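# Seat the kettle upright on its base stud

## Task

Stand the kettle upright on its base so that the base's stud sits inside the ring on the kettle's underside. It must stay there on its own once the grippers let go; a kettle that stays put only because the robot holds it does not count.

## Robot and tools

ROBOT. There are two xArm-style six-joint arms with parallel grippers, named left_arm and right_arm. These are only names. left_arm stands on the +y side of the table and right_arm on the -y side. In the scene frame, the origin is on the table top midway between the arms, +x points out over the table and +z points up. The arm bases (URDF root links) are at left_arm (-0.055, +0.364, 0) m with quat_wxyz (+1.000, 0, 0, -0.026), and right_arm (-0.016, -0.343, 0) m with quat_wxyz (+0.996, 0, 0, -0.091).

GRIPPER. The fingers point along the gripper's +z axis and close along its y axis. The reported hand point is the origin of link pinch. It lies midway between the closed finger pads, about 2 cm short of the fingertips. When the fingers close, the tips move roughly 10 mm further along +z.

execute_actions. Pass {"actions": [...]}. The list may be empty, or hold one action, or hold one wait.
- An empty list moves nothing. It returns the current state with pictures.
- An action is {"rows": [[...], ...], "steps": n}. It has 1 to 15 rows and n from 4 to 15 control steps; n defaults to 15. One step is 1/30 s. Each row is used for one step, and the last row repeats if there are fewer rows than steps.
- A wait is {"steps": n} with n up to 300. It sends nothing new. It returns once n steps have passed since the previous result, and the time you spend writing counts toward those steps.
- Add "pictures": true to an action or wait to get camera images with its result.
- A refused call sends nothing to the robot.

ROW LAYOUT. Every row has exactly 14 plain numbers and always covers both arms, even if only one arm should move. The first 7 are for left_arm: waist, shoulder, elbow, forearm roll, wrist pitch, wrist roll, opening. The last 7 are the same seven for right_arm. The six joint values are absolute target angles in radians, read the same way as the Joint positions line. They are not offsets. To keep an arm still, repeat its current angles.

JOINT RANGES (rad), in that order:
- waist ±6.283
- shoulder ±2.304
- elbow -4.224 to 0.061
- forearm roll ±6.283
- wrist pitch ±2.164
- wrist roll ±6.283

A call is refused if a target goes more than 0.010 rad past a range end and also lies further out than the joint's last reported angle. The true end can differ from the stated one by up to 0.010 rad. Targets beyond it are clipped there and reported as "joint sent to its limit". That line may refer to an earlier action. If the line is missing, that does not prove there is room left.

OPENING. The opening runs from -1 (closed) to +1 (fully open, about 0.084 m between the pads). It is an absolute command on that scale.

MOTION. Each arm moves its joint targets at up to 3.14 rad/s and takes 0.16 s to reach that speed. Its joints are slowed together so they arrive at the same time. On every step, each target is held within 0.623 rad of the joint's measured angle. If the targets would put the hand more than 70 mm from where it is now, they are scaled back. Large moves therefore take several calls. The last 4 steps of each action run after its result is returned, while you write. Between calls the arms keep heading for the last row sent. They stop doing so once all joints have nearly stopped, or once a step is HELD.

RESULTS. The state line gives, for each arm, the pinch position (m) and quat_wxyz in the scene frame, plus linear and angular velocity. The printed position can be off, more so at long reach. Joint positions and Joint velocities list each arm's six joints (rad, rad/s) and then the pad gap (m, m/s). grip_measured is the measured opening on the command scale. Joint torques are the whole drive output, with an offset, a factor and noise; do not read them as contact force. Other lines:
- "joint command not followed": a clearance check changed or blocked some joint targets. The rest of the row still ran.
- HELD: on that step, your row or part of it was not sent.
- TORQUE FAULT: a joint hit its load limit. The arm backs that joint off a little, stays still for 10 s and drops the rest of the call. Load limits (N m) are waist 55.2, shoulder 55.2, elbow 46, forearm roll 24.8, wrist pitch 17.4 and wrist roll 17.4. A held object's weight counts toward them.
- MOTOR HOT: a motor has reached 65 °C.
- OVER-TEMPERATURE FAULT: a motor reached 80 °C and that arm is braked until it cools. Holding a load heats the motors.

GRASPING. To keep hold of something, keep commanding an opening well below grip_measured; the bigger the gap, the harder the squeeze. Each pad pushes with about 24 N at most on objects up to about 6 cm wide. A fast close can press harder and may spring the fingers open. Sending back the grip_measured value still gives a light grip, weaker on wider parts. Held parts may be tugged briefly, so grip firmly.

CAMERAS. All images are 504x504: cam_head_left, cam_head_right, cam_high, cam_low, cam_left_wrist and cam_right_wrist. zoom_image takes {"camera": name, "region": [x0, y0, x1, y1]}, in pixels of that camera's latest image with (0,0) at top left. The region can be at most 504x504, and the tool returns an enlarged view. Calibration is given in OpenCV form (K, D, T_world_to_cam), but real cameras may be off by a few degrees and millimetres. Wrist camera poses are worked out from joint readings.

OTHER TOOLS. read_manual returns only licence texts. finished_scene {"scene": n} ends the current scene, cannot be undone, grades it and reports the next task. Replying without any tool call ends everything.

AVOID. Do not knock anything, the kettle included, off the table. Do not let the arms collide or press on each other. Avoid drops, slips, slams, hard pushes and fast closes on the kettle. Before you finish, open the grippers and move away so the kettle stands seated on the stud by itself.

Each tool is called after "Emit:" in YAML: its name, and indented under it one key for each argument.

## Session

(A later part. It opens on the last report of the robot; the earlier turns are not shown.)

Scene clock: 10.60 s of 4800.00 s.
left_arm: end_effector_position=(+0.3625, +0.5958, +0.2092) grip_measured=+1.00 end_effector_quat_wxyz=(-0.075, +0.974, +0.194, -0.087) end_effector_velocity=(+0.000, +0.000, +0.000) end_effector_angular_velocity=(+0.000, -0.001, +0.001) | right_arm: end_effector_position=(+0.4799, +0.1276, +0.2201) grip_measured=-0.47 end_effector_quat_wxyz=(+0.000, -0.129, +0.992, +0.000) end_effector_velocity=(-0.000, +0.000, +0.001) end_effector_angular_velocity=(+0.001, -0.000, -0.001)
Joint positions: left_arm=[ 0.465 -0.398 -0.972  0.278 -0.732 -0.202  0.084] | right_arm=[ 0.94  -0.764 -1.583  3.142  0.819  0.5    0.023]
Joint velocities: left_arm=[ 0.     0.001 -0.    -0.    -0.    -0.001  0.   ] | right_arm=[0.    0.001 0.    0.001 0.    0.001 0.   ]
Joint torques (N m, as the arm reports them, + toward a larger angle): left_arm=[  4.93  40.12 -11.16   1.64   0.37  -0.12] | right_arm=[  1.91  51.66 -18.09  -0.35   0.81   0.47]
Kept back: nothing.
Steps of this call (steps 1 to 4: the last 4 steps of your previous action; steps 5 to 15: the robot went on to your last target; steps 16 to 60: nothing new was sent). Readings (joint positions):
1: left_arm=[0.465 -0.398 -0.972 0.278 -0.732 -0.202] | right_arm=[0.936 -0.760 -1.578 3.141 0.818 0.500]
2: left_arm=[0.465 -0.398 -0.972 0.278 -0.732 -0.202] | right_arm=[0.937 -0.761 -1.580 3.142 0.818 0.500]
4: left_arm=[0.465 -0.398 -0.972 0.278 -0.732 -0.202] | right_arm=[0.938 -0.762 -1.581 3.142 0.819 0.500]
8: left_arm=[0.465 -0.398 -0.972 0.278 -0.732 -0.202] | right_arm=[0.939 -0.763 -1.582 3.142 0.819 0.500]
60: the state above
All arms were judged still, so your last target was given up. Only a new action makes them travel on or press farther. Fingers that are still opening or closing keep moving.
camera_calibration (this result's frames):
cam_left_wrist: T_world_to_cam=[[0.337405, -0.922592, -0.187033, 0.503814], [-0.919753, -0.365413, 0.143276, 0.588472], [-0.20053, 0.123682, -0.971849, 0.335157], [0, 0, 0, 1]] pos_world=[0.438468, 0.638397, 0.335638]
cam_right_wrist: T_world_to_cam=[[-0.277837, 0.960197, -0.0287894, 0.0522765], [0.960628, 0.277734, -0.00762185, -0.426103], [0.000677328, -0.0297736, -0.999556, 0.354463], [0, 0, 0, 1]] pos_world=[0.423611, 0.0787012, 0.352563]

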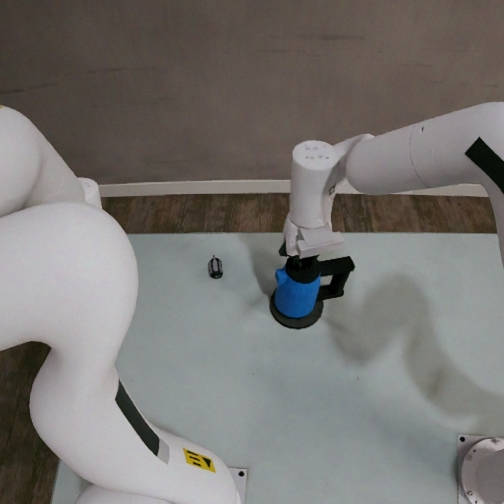

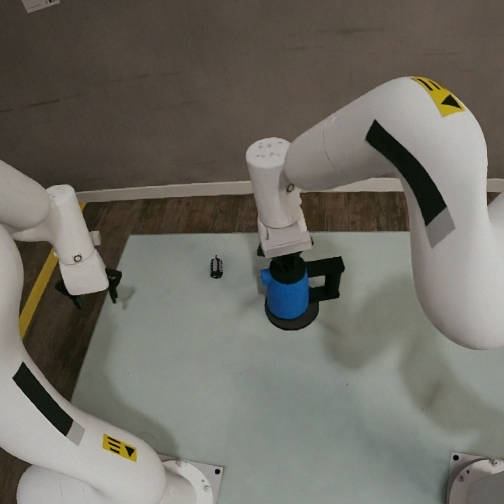

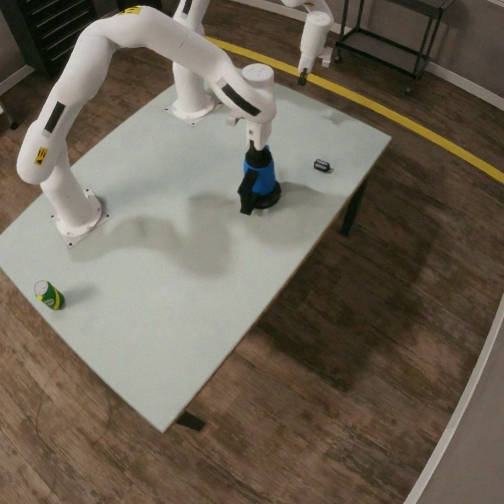

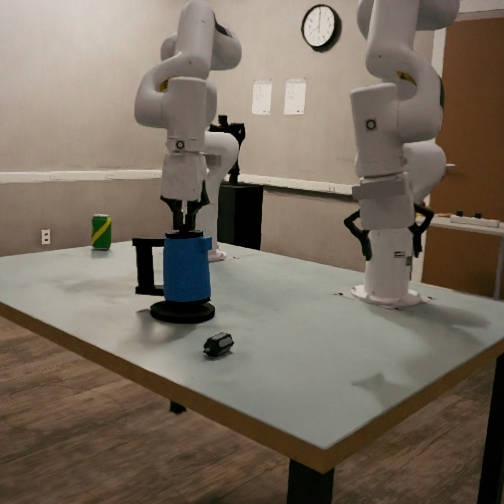

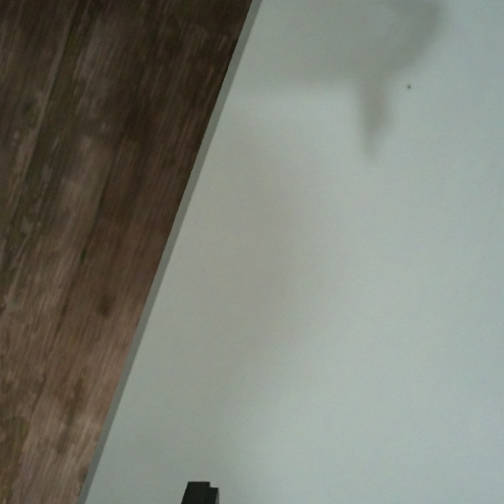

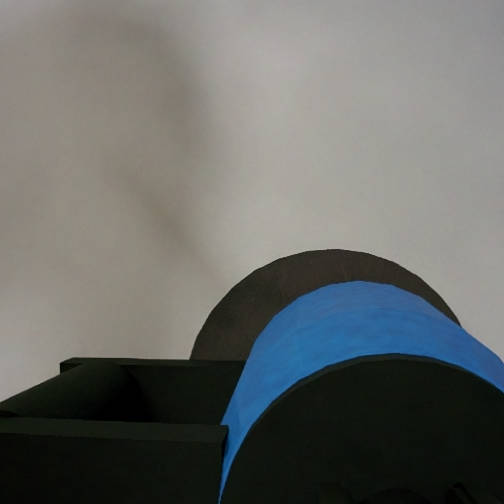

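Emit:
execute_actions:
  actions:
    - {"rows":[[0.465,-0.398,-0.972,0.278,-0.732,-0.202,1,0.923,-0.767,-1.583,3.1416,0.817,0.5,-1]]}

Emit:
execute_actions:
  actions:
    - {"steps":30}

Emit:
execute_actions:
  actions:
    - {"rows":[[0.465,-0.398,-0.972,0.278,-0.732,-0.202,1,0.923,-0.776,-1.583,3.1416,0.81,0.5,-1]]}

Emit:
execute_actions:
  actions:
    - {"rows":[[0.465,-0.398,-0.972,0.278,-0.732,-0.202,1,0.923,-0.785,-1.583,3.1416,0.803,0.5,-1]]}
  pictures: true

Emit:
zoom_image:
  camera: "cam_low"
  region: [120,200,250,340]

Scene clock: 11.20 s of 4800.00 s.
left_arm: end_effector_position=(+0.3625, +0.5958, +0.2092) grip_measured=+1.00 end_effector_quat_wxyz=(-0.075, +0.974, +0.194, -0.087) end_effector_velocity=(+0.000, -0.001, -0.000) end_effector_angular_velocity=(+0.000, +0.001, -0.003) | right_arm: end_effector_position=(+0.4875, +0.1194, +0.2178) grip_measured=-0.47 end_effector_quat_wxyz=(-0.000, -0.121, +0.993, -0.000) end_effector_velocity=(+0.003, -0.003, -0.002) end_effector_angular_velocity=(-0.001, +0.001, -0.004)
Joint positions: left_arm=[ 0.465 -0.398 -0.972  0.278 -0.732 -0.202  0.084] | right_arm=[ 0.924 -0.767 -1.583  3.142  0.817  0.5    0.023]
Joint velocities: left_arm=[-0.003 -0.     0.001  0.001  0.    -0.    -0.   ] | right_arm=[-0.006 -0.003  0.    -0.    -0.001 -0.002  0.001]
Joint torques (N m, as the arm reports them, + toward a larger angle): left_arm=[  3.74  41.03 -10.61   1.66   0.32  -0.05] | right_arm=[  3.41  51.24 -17.4    0.67   0.89   0.54]
Steps of this call (steps 1 to 7: nothing new was sent; steps 8 to 18: the first 11 steps of this action). Readings (joint positions):
8: left_arm=[0.465 -0.398 -0.972 0.278 -0.732 -0.202] | right_arm=[0.940 -0.764 -1.583 3.142 0.819 0.500]
9: left_arm=[0.465 -0.398 -0.972 0.278 -0.732 -0.202] | right_arm=[0.938 -0.764 -1.583 3.142 0.819 0.500]
11: left_arm=[0.465 -0.398 -0.972 0.278 -0.732 -0.202] | right_arm=[0.931 -0.765 -1.583 3.142 0.818 0.500]
15: left_arm=[0.465 -0.398 -0.972 0.278 -0.732 -0.202] | right_arm=[0.924 -0.767 -1.583 3.142 0.817 0.500]
18: the state above

Scene clock: 12.20 s of 4800.00 s.
left_arm: end_effector_position=(+0.3625, +0.5958, +0.2092) grip_measured=+1.00 end_effector_quat_wxyz=(-0.075, +0.974, +0.194, -0.087) end_effector_velocity=(-0.000, +0.000, -0.001) end_effector_angular_velocity=(-0.001, +0.001, +0.002) | right_arm: end_effector_position=(+0.4878, +0.1191, +0.2177) grip_measured=-0.47 end_effector_quat_wxyz=(-0.000, -0.120, +0.993, -0.000) end_effector_velocity=(+0.001, -0.001, +0.000) end_effector_angular_velocity=(+0.000, +0.000, -0.004)
Joint positions: left_arm=[ 0.465 -0.398 -0.972  0.278 -0.732 -0.202  0.084] | right_arm=[ 0.923 -0.767 -1.583  3.142  0.817  0.5    0.023]
Joint velocities: left_arm=[ 0.001 -0.001 -0.    -0.001 -0.001 -0.001 -0.   ] | right_arm=[-0.002  0.     0.     0.     0.     0.002 -0.   ]
Joint torques (N m, as the arm reports them, + toward a larger angle): left_arm=[  6.22  41.06 -10.83   1.28   0.33  -0.31] | right_arm=[  1.42  49.65 -18.13  -0.89   1.09   0.66]
Kept back: nothing.
Steps of this call (steps 1 to 4: the last 4 steps of your previous action; steps 5 to 15: the robot went on to your last target; steps 16 to 30: nothing new was sent). Readings (joint positions):
1: left_arm=[0.465 -0.398 -0.972 0.278 -0.732 -0.202] | right_arm=[0.923 -0.767 -1.583 3.142 0.817 0.500]
2: left_arm=[0.465 -0.398 -0.972 0.278 -0.732 -0.202] | right_arm=[0.923 -0.767 -1.583 3.142 0.817 0.500]
4: left_arm=[0.465 -0.398 -0.972 0.278 -0.732 -0.202] | right_arm=[0.923 -0.767 -1.583 3.142 0.817 0.500]
8: left_arm=[0.465 -0.398 -0.972 0.278 -0.732 -0.202] | right_arm=[0.923 -0.767 -1.583 3.142 0.817 0.500]
30: the state above
All arms were judged still, so your last target was given up. Only a new action makes them travel on or press farther. Fingers that are still opening or closing keep moving.

Scene clock: 12.57 s of 4800.00 s.
left_arm: end_effector_position=(+0.3625, +0.5958, +0.2092) grip_measured=+1.00 end_effector_quat_wxyz=(-0.075, +0.974, +0.194, -0.087) end_effector_velocity=(+0.000, +0.000, -0.000) end_effector_angular_velocity=(-0.000, +0.001, -0.002) | right_arm: end_effector_position=(+0.4880, +0.1193, +0.2118) grip_measured=-0.47 end_effector_quat_wxyz=(-0.001, -0.120, +0.993, -0.001) end_effector_velocity=(+0.001, +0.000, -0.001) end_effector_angular_velocity=(+0.002, -0.002, +0.000)
Joint positions: left_arm=[ 0.465 -0.398 -0.972  0.278 -0.732 -0.202  0.084] | right_arm=[ 0.923 -0.776 -1.583  3.142  0.81   0.5    0.023]
Joint velocities: left_arm=[-0.    -0.001 -0.     0.001  0.     0.001 -0.   ] | right_arm=[-0.001 -0.002 -0.001  0.    -0.003 -0.001  0.   ]
Joint torques (N m, as the arm reports them, + toward a larger angle): left_arm=[  4.81  41.3  -11.4    1.54   0.44  -0.28] | right_arm=[ -1.98  53.47 -17.04   0.66   1.08   0.46]
Steps of this call (steps 1 to 11: the first 11 steps of this action). Readings (joint positions):
1: left_arm=[0.465 -0.398 -0.972 0.278 -0.732 -0.202] | right_arm=[0.923 -0.767 -1.583 3.142 0.817 0.500]
2: left_arm=[0.465 -0.398 -0.972 0.278 -0.732 -0.202] | right_arm=[0.923 -0.768 -1.583 3.142 0.816 0.500]
4: left_arm=[0.465 -0.398 -0.972 0.278 -0.732 -0.202] | right_arm=[0.923 -0.772 -1.583 3.142 0.813 0.500]
8: left_arm=[0.465 -0.398 -0.972 0.278 -0.732 -0.202] | right_arm=[0.923 -0.775 -1.583 3.142 0.811 0.500]
11: the state above

Scene clock: 13.07 s of 4800.00 s.
left_arm: end_effector_position=(+0.3625, +0.5958, +0.2092) grip_measured=+1.00 end_effector_quat_wxyz=(-0.075, +0.974, +0.194, -0.087) end_effector_velocity=(-0.000, +0.001, +0.001) end_effector_angular_velocity=(+0.001, -0.001, +0.000) | right_arm: end_effector_position=(+0.4889, +0.1204, +0.2073) grip_measured=-0.47 end_effector_quat_wxyz=(-0.001, -0.121, +0.993, -0.000) end_effector_velocity=(-0.001, +0.002, -0.003) end_effector_angular_velocity=(-0.001, +0.000, +0.002)
Joint positions: left_arm=[ 0.465 -0.398 -0.972  0.278 -0.732 -0.202  0.084] | right_arm=[ 0.923 -0.783 -1.585  3.142  0.803  0.5    0.023]
Joint velocities: left_arm=[ 0.001  0.001  0.     0.001  0.     0.    -0.   ] | right_arm=[ 0.003 -0.004 -0.    -0.    -0.003  0.     0.   ]
Joint torques (N m, as the arm reports them, + toward a larger angle): left_arm=[  5.18  41.26 -11.27   1.18   0.44  -0.14] | right_arm=[ -2.35  35.61 -10.42  -0.27   1.1    0.44]
Steps of this call (steps 1 to 4: the last 4 steps of your previous action; steps 5 to 15: the first 11 steps of this action). Readings (joint positions):
5: left_arm=[0.465 -0.398 -0.972 0.278 -0.732 -0.202] | right_arm=[0.923 -0.776 -1.583 3.142 0.810 0.500]
6: left_arm=[0.465 -0.398 -0.972 0.278 -0.732 -0.202] | right_arm=[0.923 -0.777 -1.583 3.142 0.809 0.500]
8: left_arm=[0.465 -0.398 -0.972 0.278 -0.732 -0.202] | right_arm=[0.923 -0.781 -1.583 3.142 0.806 0.500]
12: left_arm=[0.465 -0.398 -0.972 0.278 -0.732 -0.202] | right_arm=[0.923 -0.783 -1.585 3.142 0.804 0.500]
15: the state above
camera_calibration (this result's frames):
cam_left_wrist: T_world_to_cam=[[0.337406, -0.922592, -0.187033, 0.503814], [-0.919753, -0.365413, 0.143276, 0.588472], [-0.20053, 0.123682, -0.971849, 0.335157], [0, 0, 0, 1]] pos_world=[0.438468, 0.638397, 0.335638]
cam_right_wrist: T_world_to_cam=[[-0.261654, 0.964705, -0.0297068, 0.0530763], [0.965161, 0.261479, -0.00967268, -0.432686], [-0.00156357, -0.0312027, -0.999512, 0.342666], [0, 0, 0, 1]] pos_world=[0.432034, 0.0726275, 0.339891]

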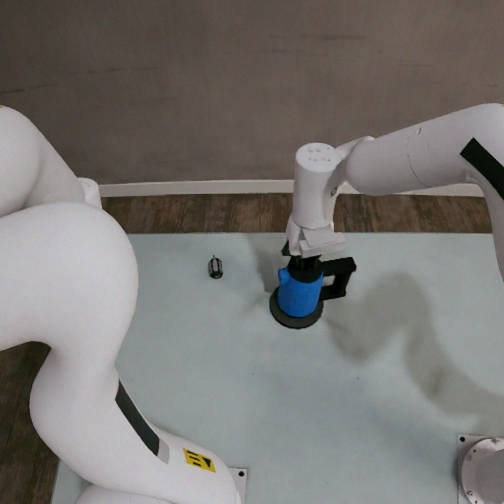

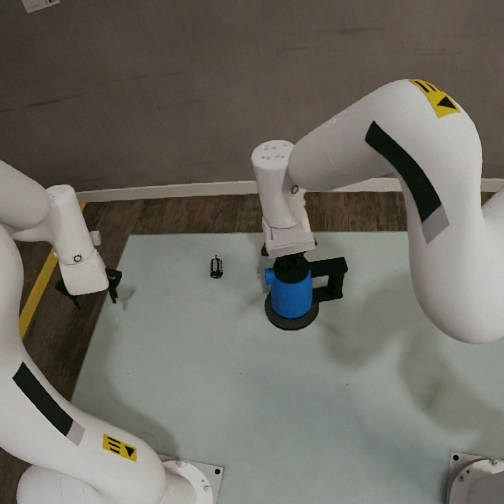

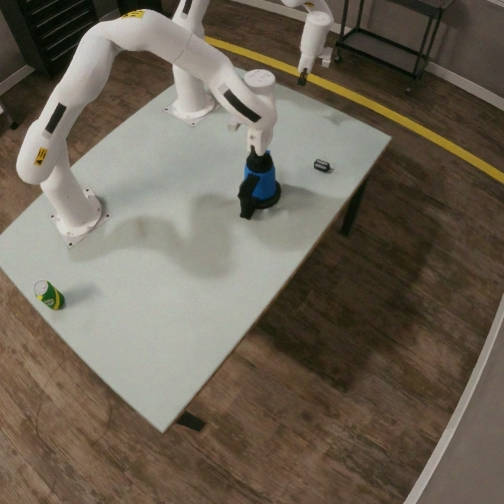

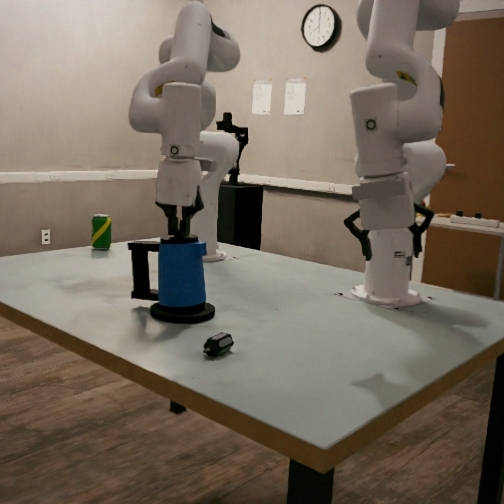

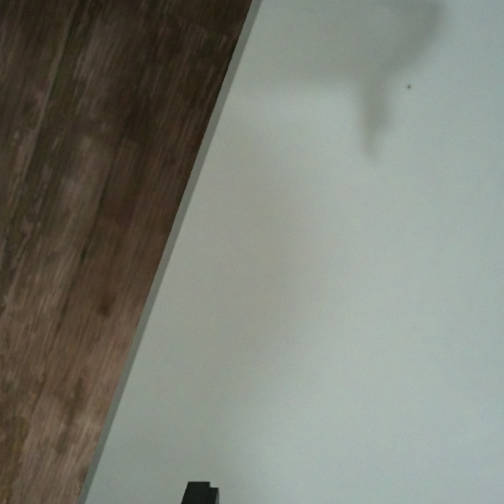

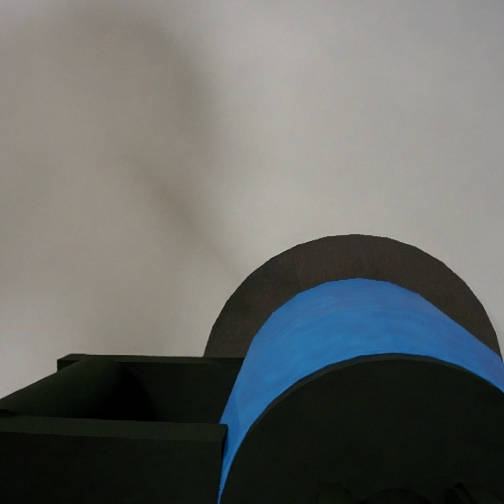

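Region (120, 200, 250, 340) of cam_low's 504x504 image, scaled by 3.600, with more detail than that image has; it fills the left 468 columns of this view, and the rest is white.

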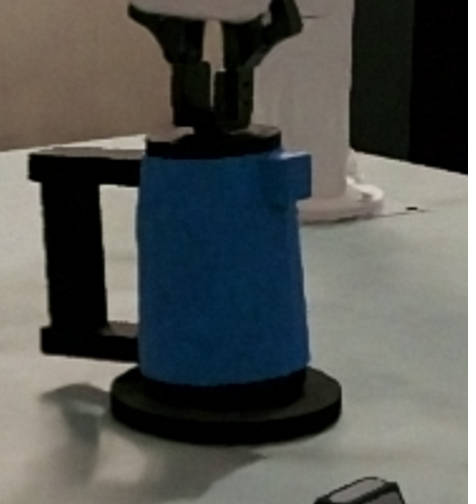

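Likely the tilted low edge touching the base; release.

Emit:
execute_actions:
  actions:
    - {"rows":[[0.465,-0.398,-0.972,0.278,-0.732,-0.202,1,0.926,-0.781,-1.583,3.1416,0.806,0.5,0.4]]}

Emit:
execute_actions:
  actions:
    - {"rows":[[0.465,-0.398,-0.972,0.278,-0.732,-0.202,1,0.93,-0.7,-1.583,3.1416,0.88,0.5,0.4]]}
  pictures: true

Emit:
zoom_image:
  camera: "cam_low"
  region: [120,200,250,340]

Scene clock: 13.57 s of 4800.00 s.
left_arm: end_effector_position=(+0.3625, +0.5958, +0.2092) grip_measured=+1.00 end_effector_quat_wxyz=(-0.075, +0.974, +0.194, -0.087) end_effector_velocity=(-0.001, +0.001, -0.000) end_effector_angular_velocity=(-0.000, +0.000, +0.004) | right_arm: end_effector_position=(+0.4867, +0.1206, +0.2076) grip_measured=+0.39 end_effector_quat_wxyz=(-0.002, -0.122, +0.993, -0.002) end_effector_velocity=(-0.000, +0.003, +0.004) end_effector_angular_velocity=(+0.004, -0.005, +0.003)
Joint positions: left_arm=[ 0.465 -0.398 -0.972  0.278 -0.732 -0.202  0.084] | right_arm=[ 0.926 -0.781 -1.582  3.141  0.806  0.5    0.061]
Joint velocities: left_arm=[ 0.002 -0.     0.    -0.001 -0.001 -0.001  0.   ] | right_arm=[ 0.003  0.003 -0.003 -0.     0.     0.     0.   ]
Joint torques (N m, as the arm reports them, + toward a larger angle): left_arm=[  3.85  40.52 -11.41   1.47   0.24  -0.15] | right_arm=[  0.16  44.42 -15.45   1.24   0.83   0.34]
Steps of this call (steps 1 to 4: the last 4 steps of your previous action; steps 5 to 15: the first 11 steps of this action). Readings (joint positions):
5: left_arm=[0.465 -0.398 -0.972 0.278 -0.732 -0.202] | right_arm=[0.923 -0.784 -1.585 3.142 0.803 0.500]
6: left_arm=[0.465 -0.398 -0.972 0.278 -0.732 -0.202] | right_arm=[0.923 -0.784 -1.583 3.142 0.803 0.500]
8: left_arm=[0.465 -0.398 -0.972 0.278 -0.732 -0.202] | right_arm=[0.924 -0.784 -1.581 3.141 0.805 0.500]
12: left_arm=[0.465 -0.398 -0.972 0.278 -0.732 -0.202] | right_arm=[0.925 -0.782 -1.582 3.141 0.806 0.500]
15: the state above

Scene clock: 14.07 s of 4800.00 s.
left_arm: end_effector_position=(+0.3625, +0.5958, +0.2092) grip_measured=+1.00 end_effector_quat_wxyz=(-0.075, +0.974, +0.194, -0.087) end_effector_velocity=(-0.000, -0.000, +0.000) end_effector_angular_velocity=(+0.000, +0.001, +0.000) | right_arm: end_effector_position=(+0.4798, +0.1180, +0.2607) grip_measured=+0.39 end_effector_quat_wxyz=(+0.001, -0.124, +0.992, +0.001) end_effector_velocity=(-0.009, -0.006, +0.014) end_effector_angular_velocity=(-0.015, +0.016, +0.002)
Joint positions: left_arm=[ 0.465 -0.398 -0.972  0.278 -0.732 -0.202  0.084] | right_arm=[ 0.93  -0.704 -1.583  3.142  0.876  0.5    0.061]
Joint velocities: left_arm=[-0.     0.001  0.     0.001 -0.001 -0.001 -0.   ] | right_arm=[ 0.002  0.028  0.012  0.     0.038  0.    -0.   ]
Joint torques (N m, as the arm reports them, + toward a larger angle): left_arm=[  4.61  40.72 -11.01   0.78   0.53  -0.18] | right_arm=[ -2.7   45.1  -16.13   0.55   0.55   0.31]
Steps of this call (steps 1 to 4: the last 4 steps of your previous action; steps 5 to 15: the first 11 steps of this action). Readings (joint positions):
5: left_arm=[0.465 -0.398 -0.972 0.278 -0.732 -0.202] | right_arm=[0.926 -0.781 -1.583 3.142 0.806 0.500]
6: left_arm=[0.465 -0.398 -0.972 0.278 -0.732 -0.202] | right_arm=[0.926 -0.779 -1.582 3.142 0.809 0.500]
8: left_arm=[0.465 -0.398 -0.972 0.278 -0.732 -0.202] | right_arm=[0.927 -0.752 -1.580 3.142 0.836 0.500]
12: left_arm=[0.465 -0.398 -0.972 0.278 -0.732 -0.202] | right_arm=[0.930 -0.709 -1.585 3.142 0.869 0.500]
15: the state above
camera_calibration (this result's frames):
cam_left_wrist: T_world_to_cam=[[0.337405, -0.922592, -0.187033, 0.503814], [-0.919753, -0.365413, 0.143276, 0.588472], [-0.20053, 0.123682, -0.971849, 0.335157], [0, 0, 0, 1]] pos_world=[0.438468, 0.638397, 0.335638]
cam_right_wrist: T_world_to_cam=[[-0.267988, 0.963024, -0.0277114, 0.0572906], [0.96342, 0.267939, -0.00553124, -0.42377], [0.00209825, -0.02818, -0.999601, 0.393891], [0, 0, 0, 1]] pos_world=[0.422795, 0.0694721, 0.392978]

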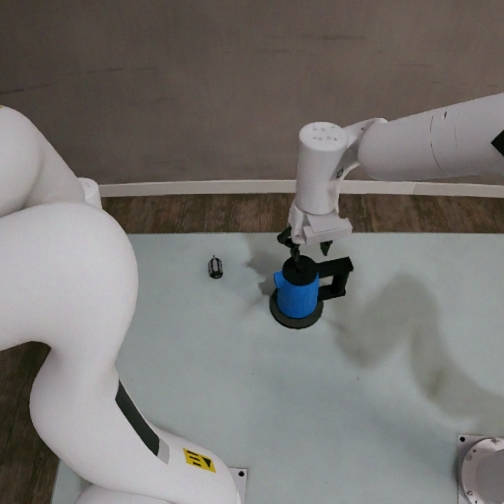

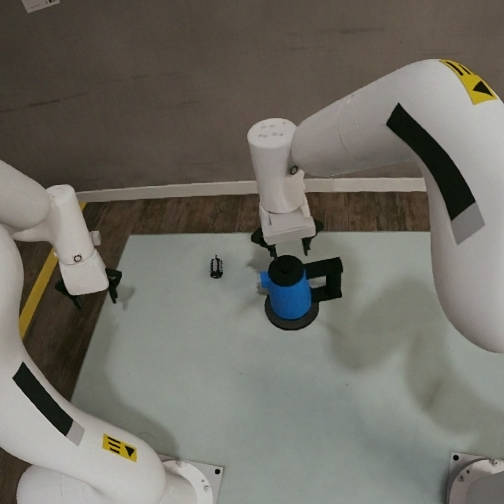

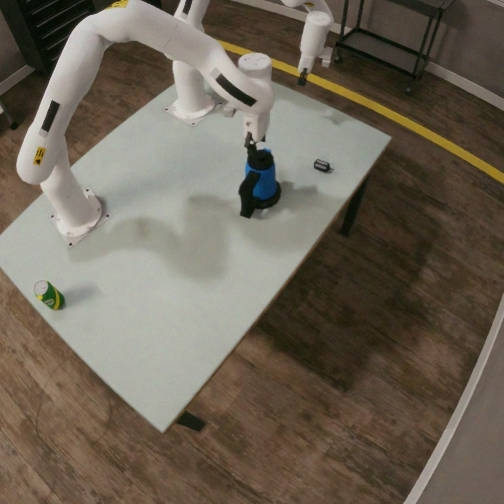

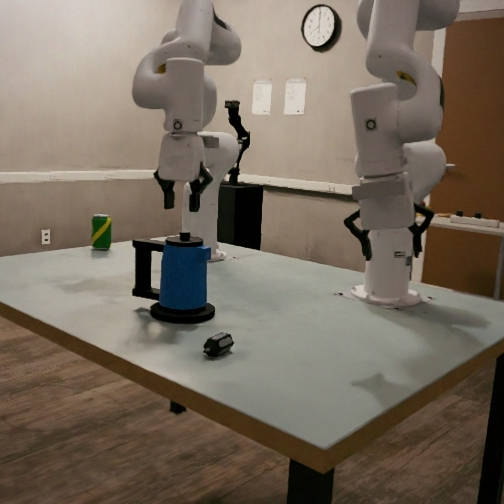

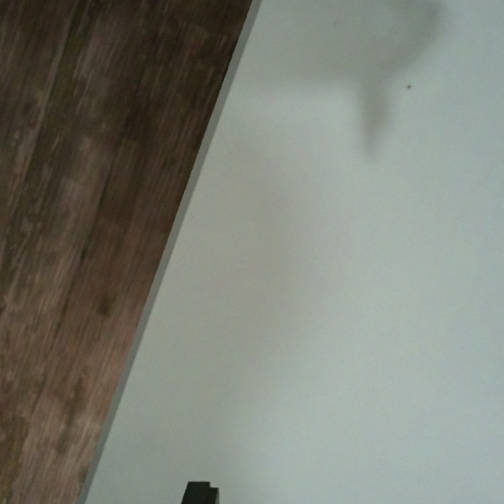

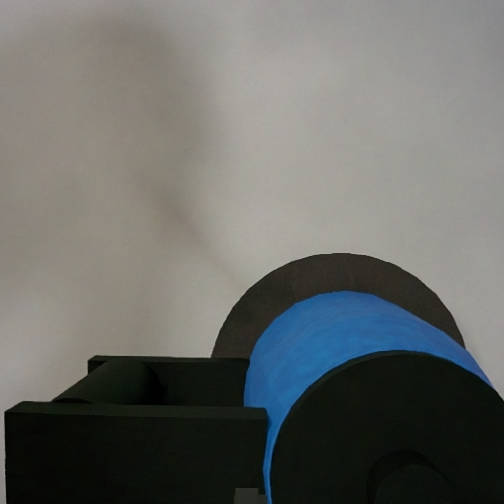

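Region (120, 200, 250, 340) of cam_low's 504x504 image, scaled by 3.600, with more detail than that image has; it fills the left 468 columns of this view, and the rest is white.

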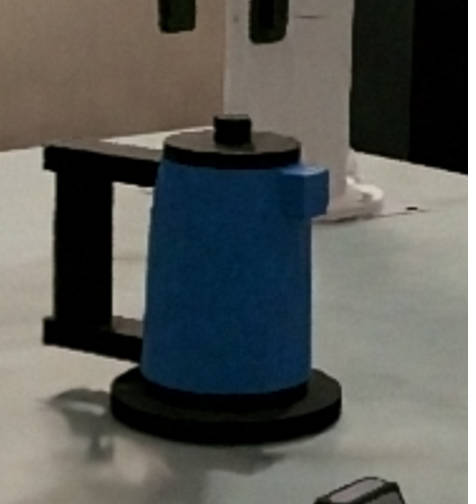

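Emit:
finished_scene:
  scene: 2

The scene is finished: the task was done.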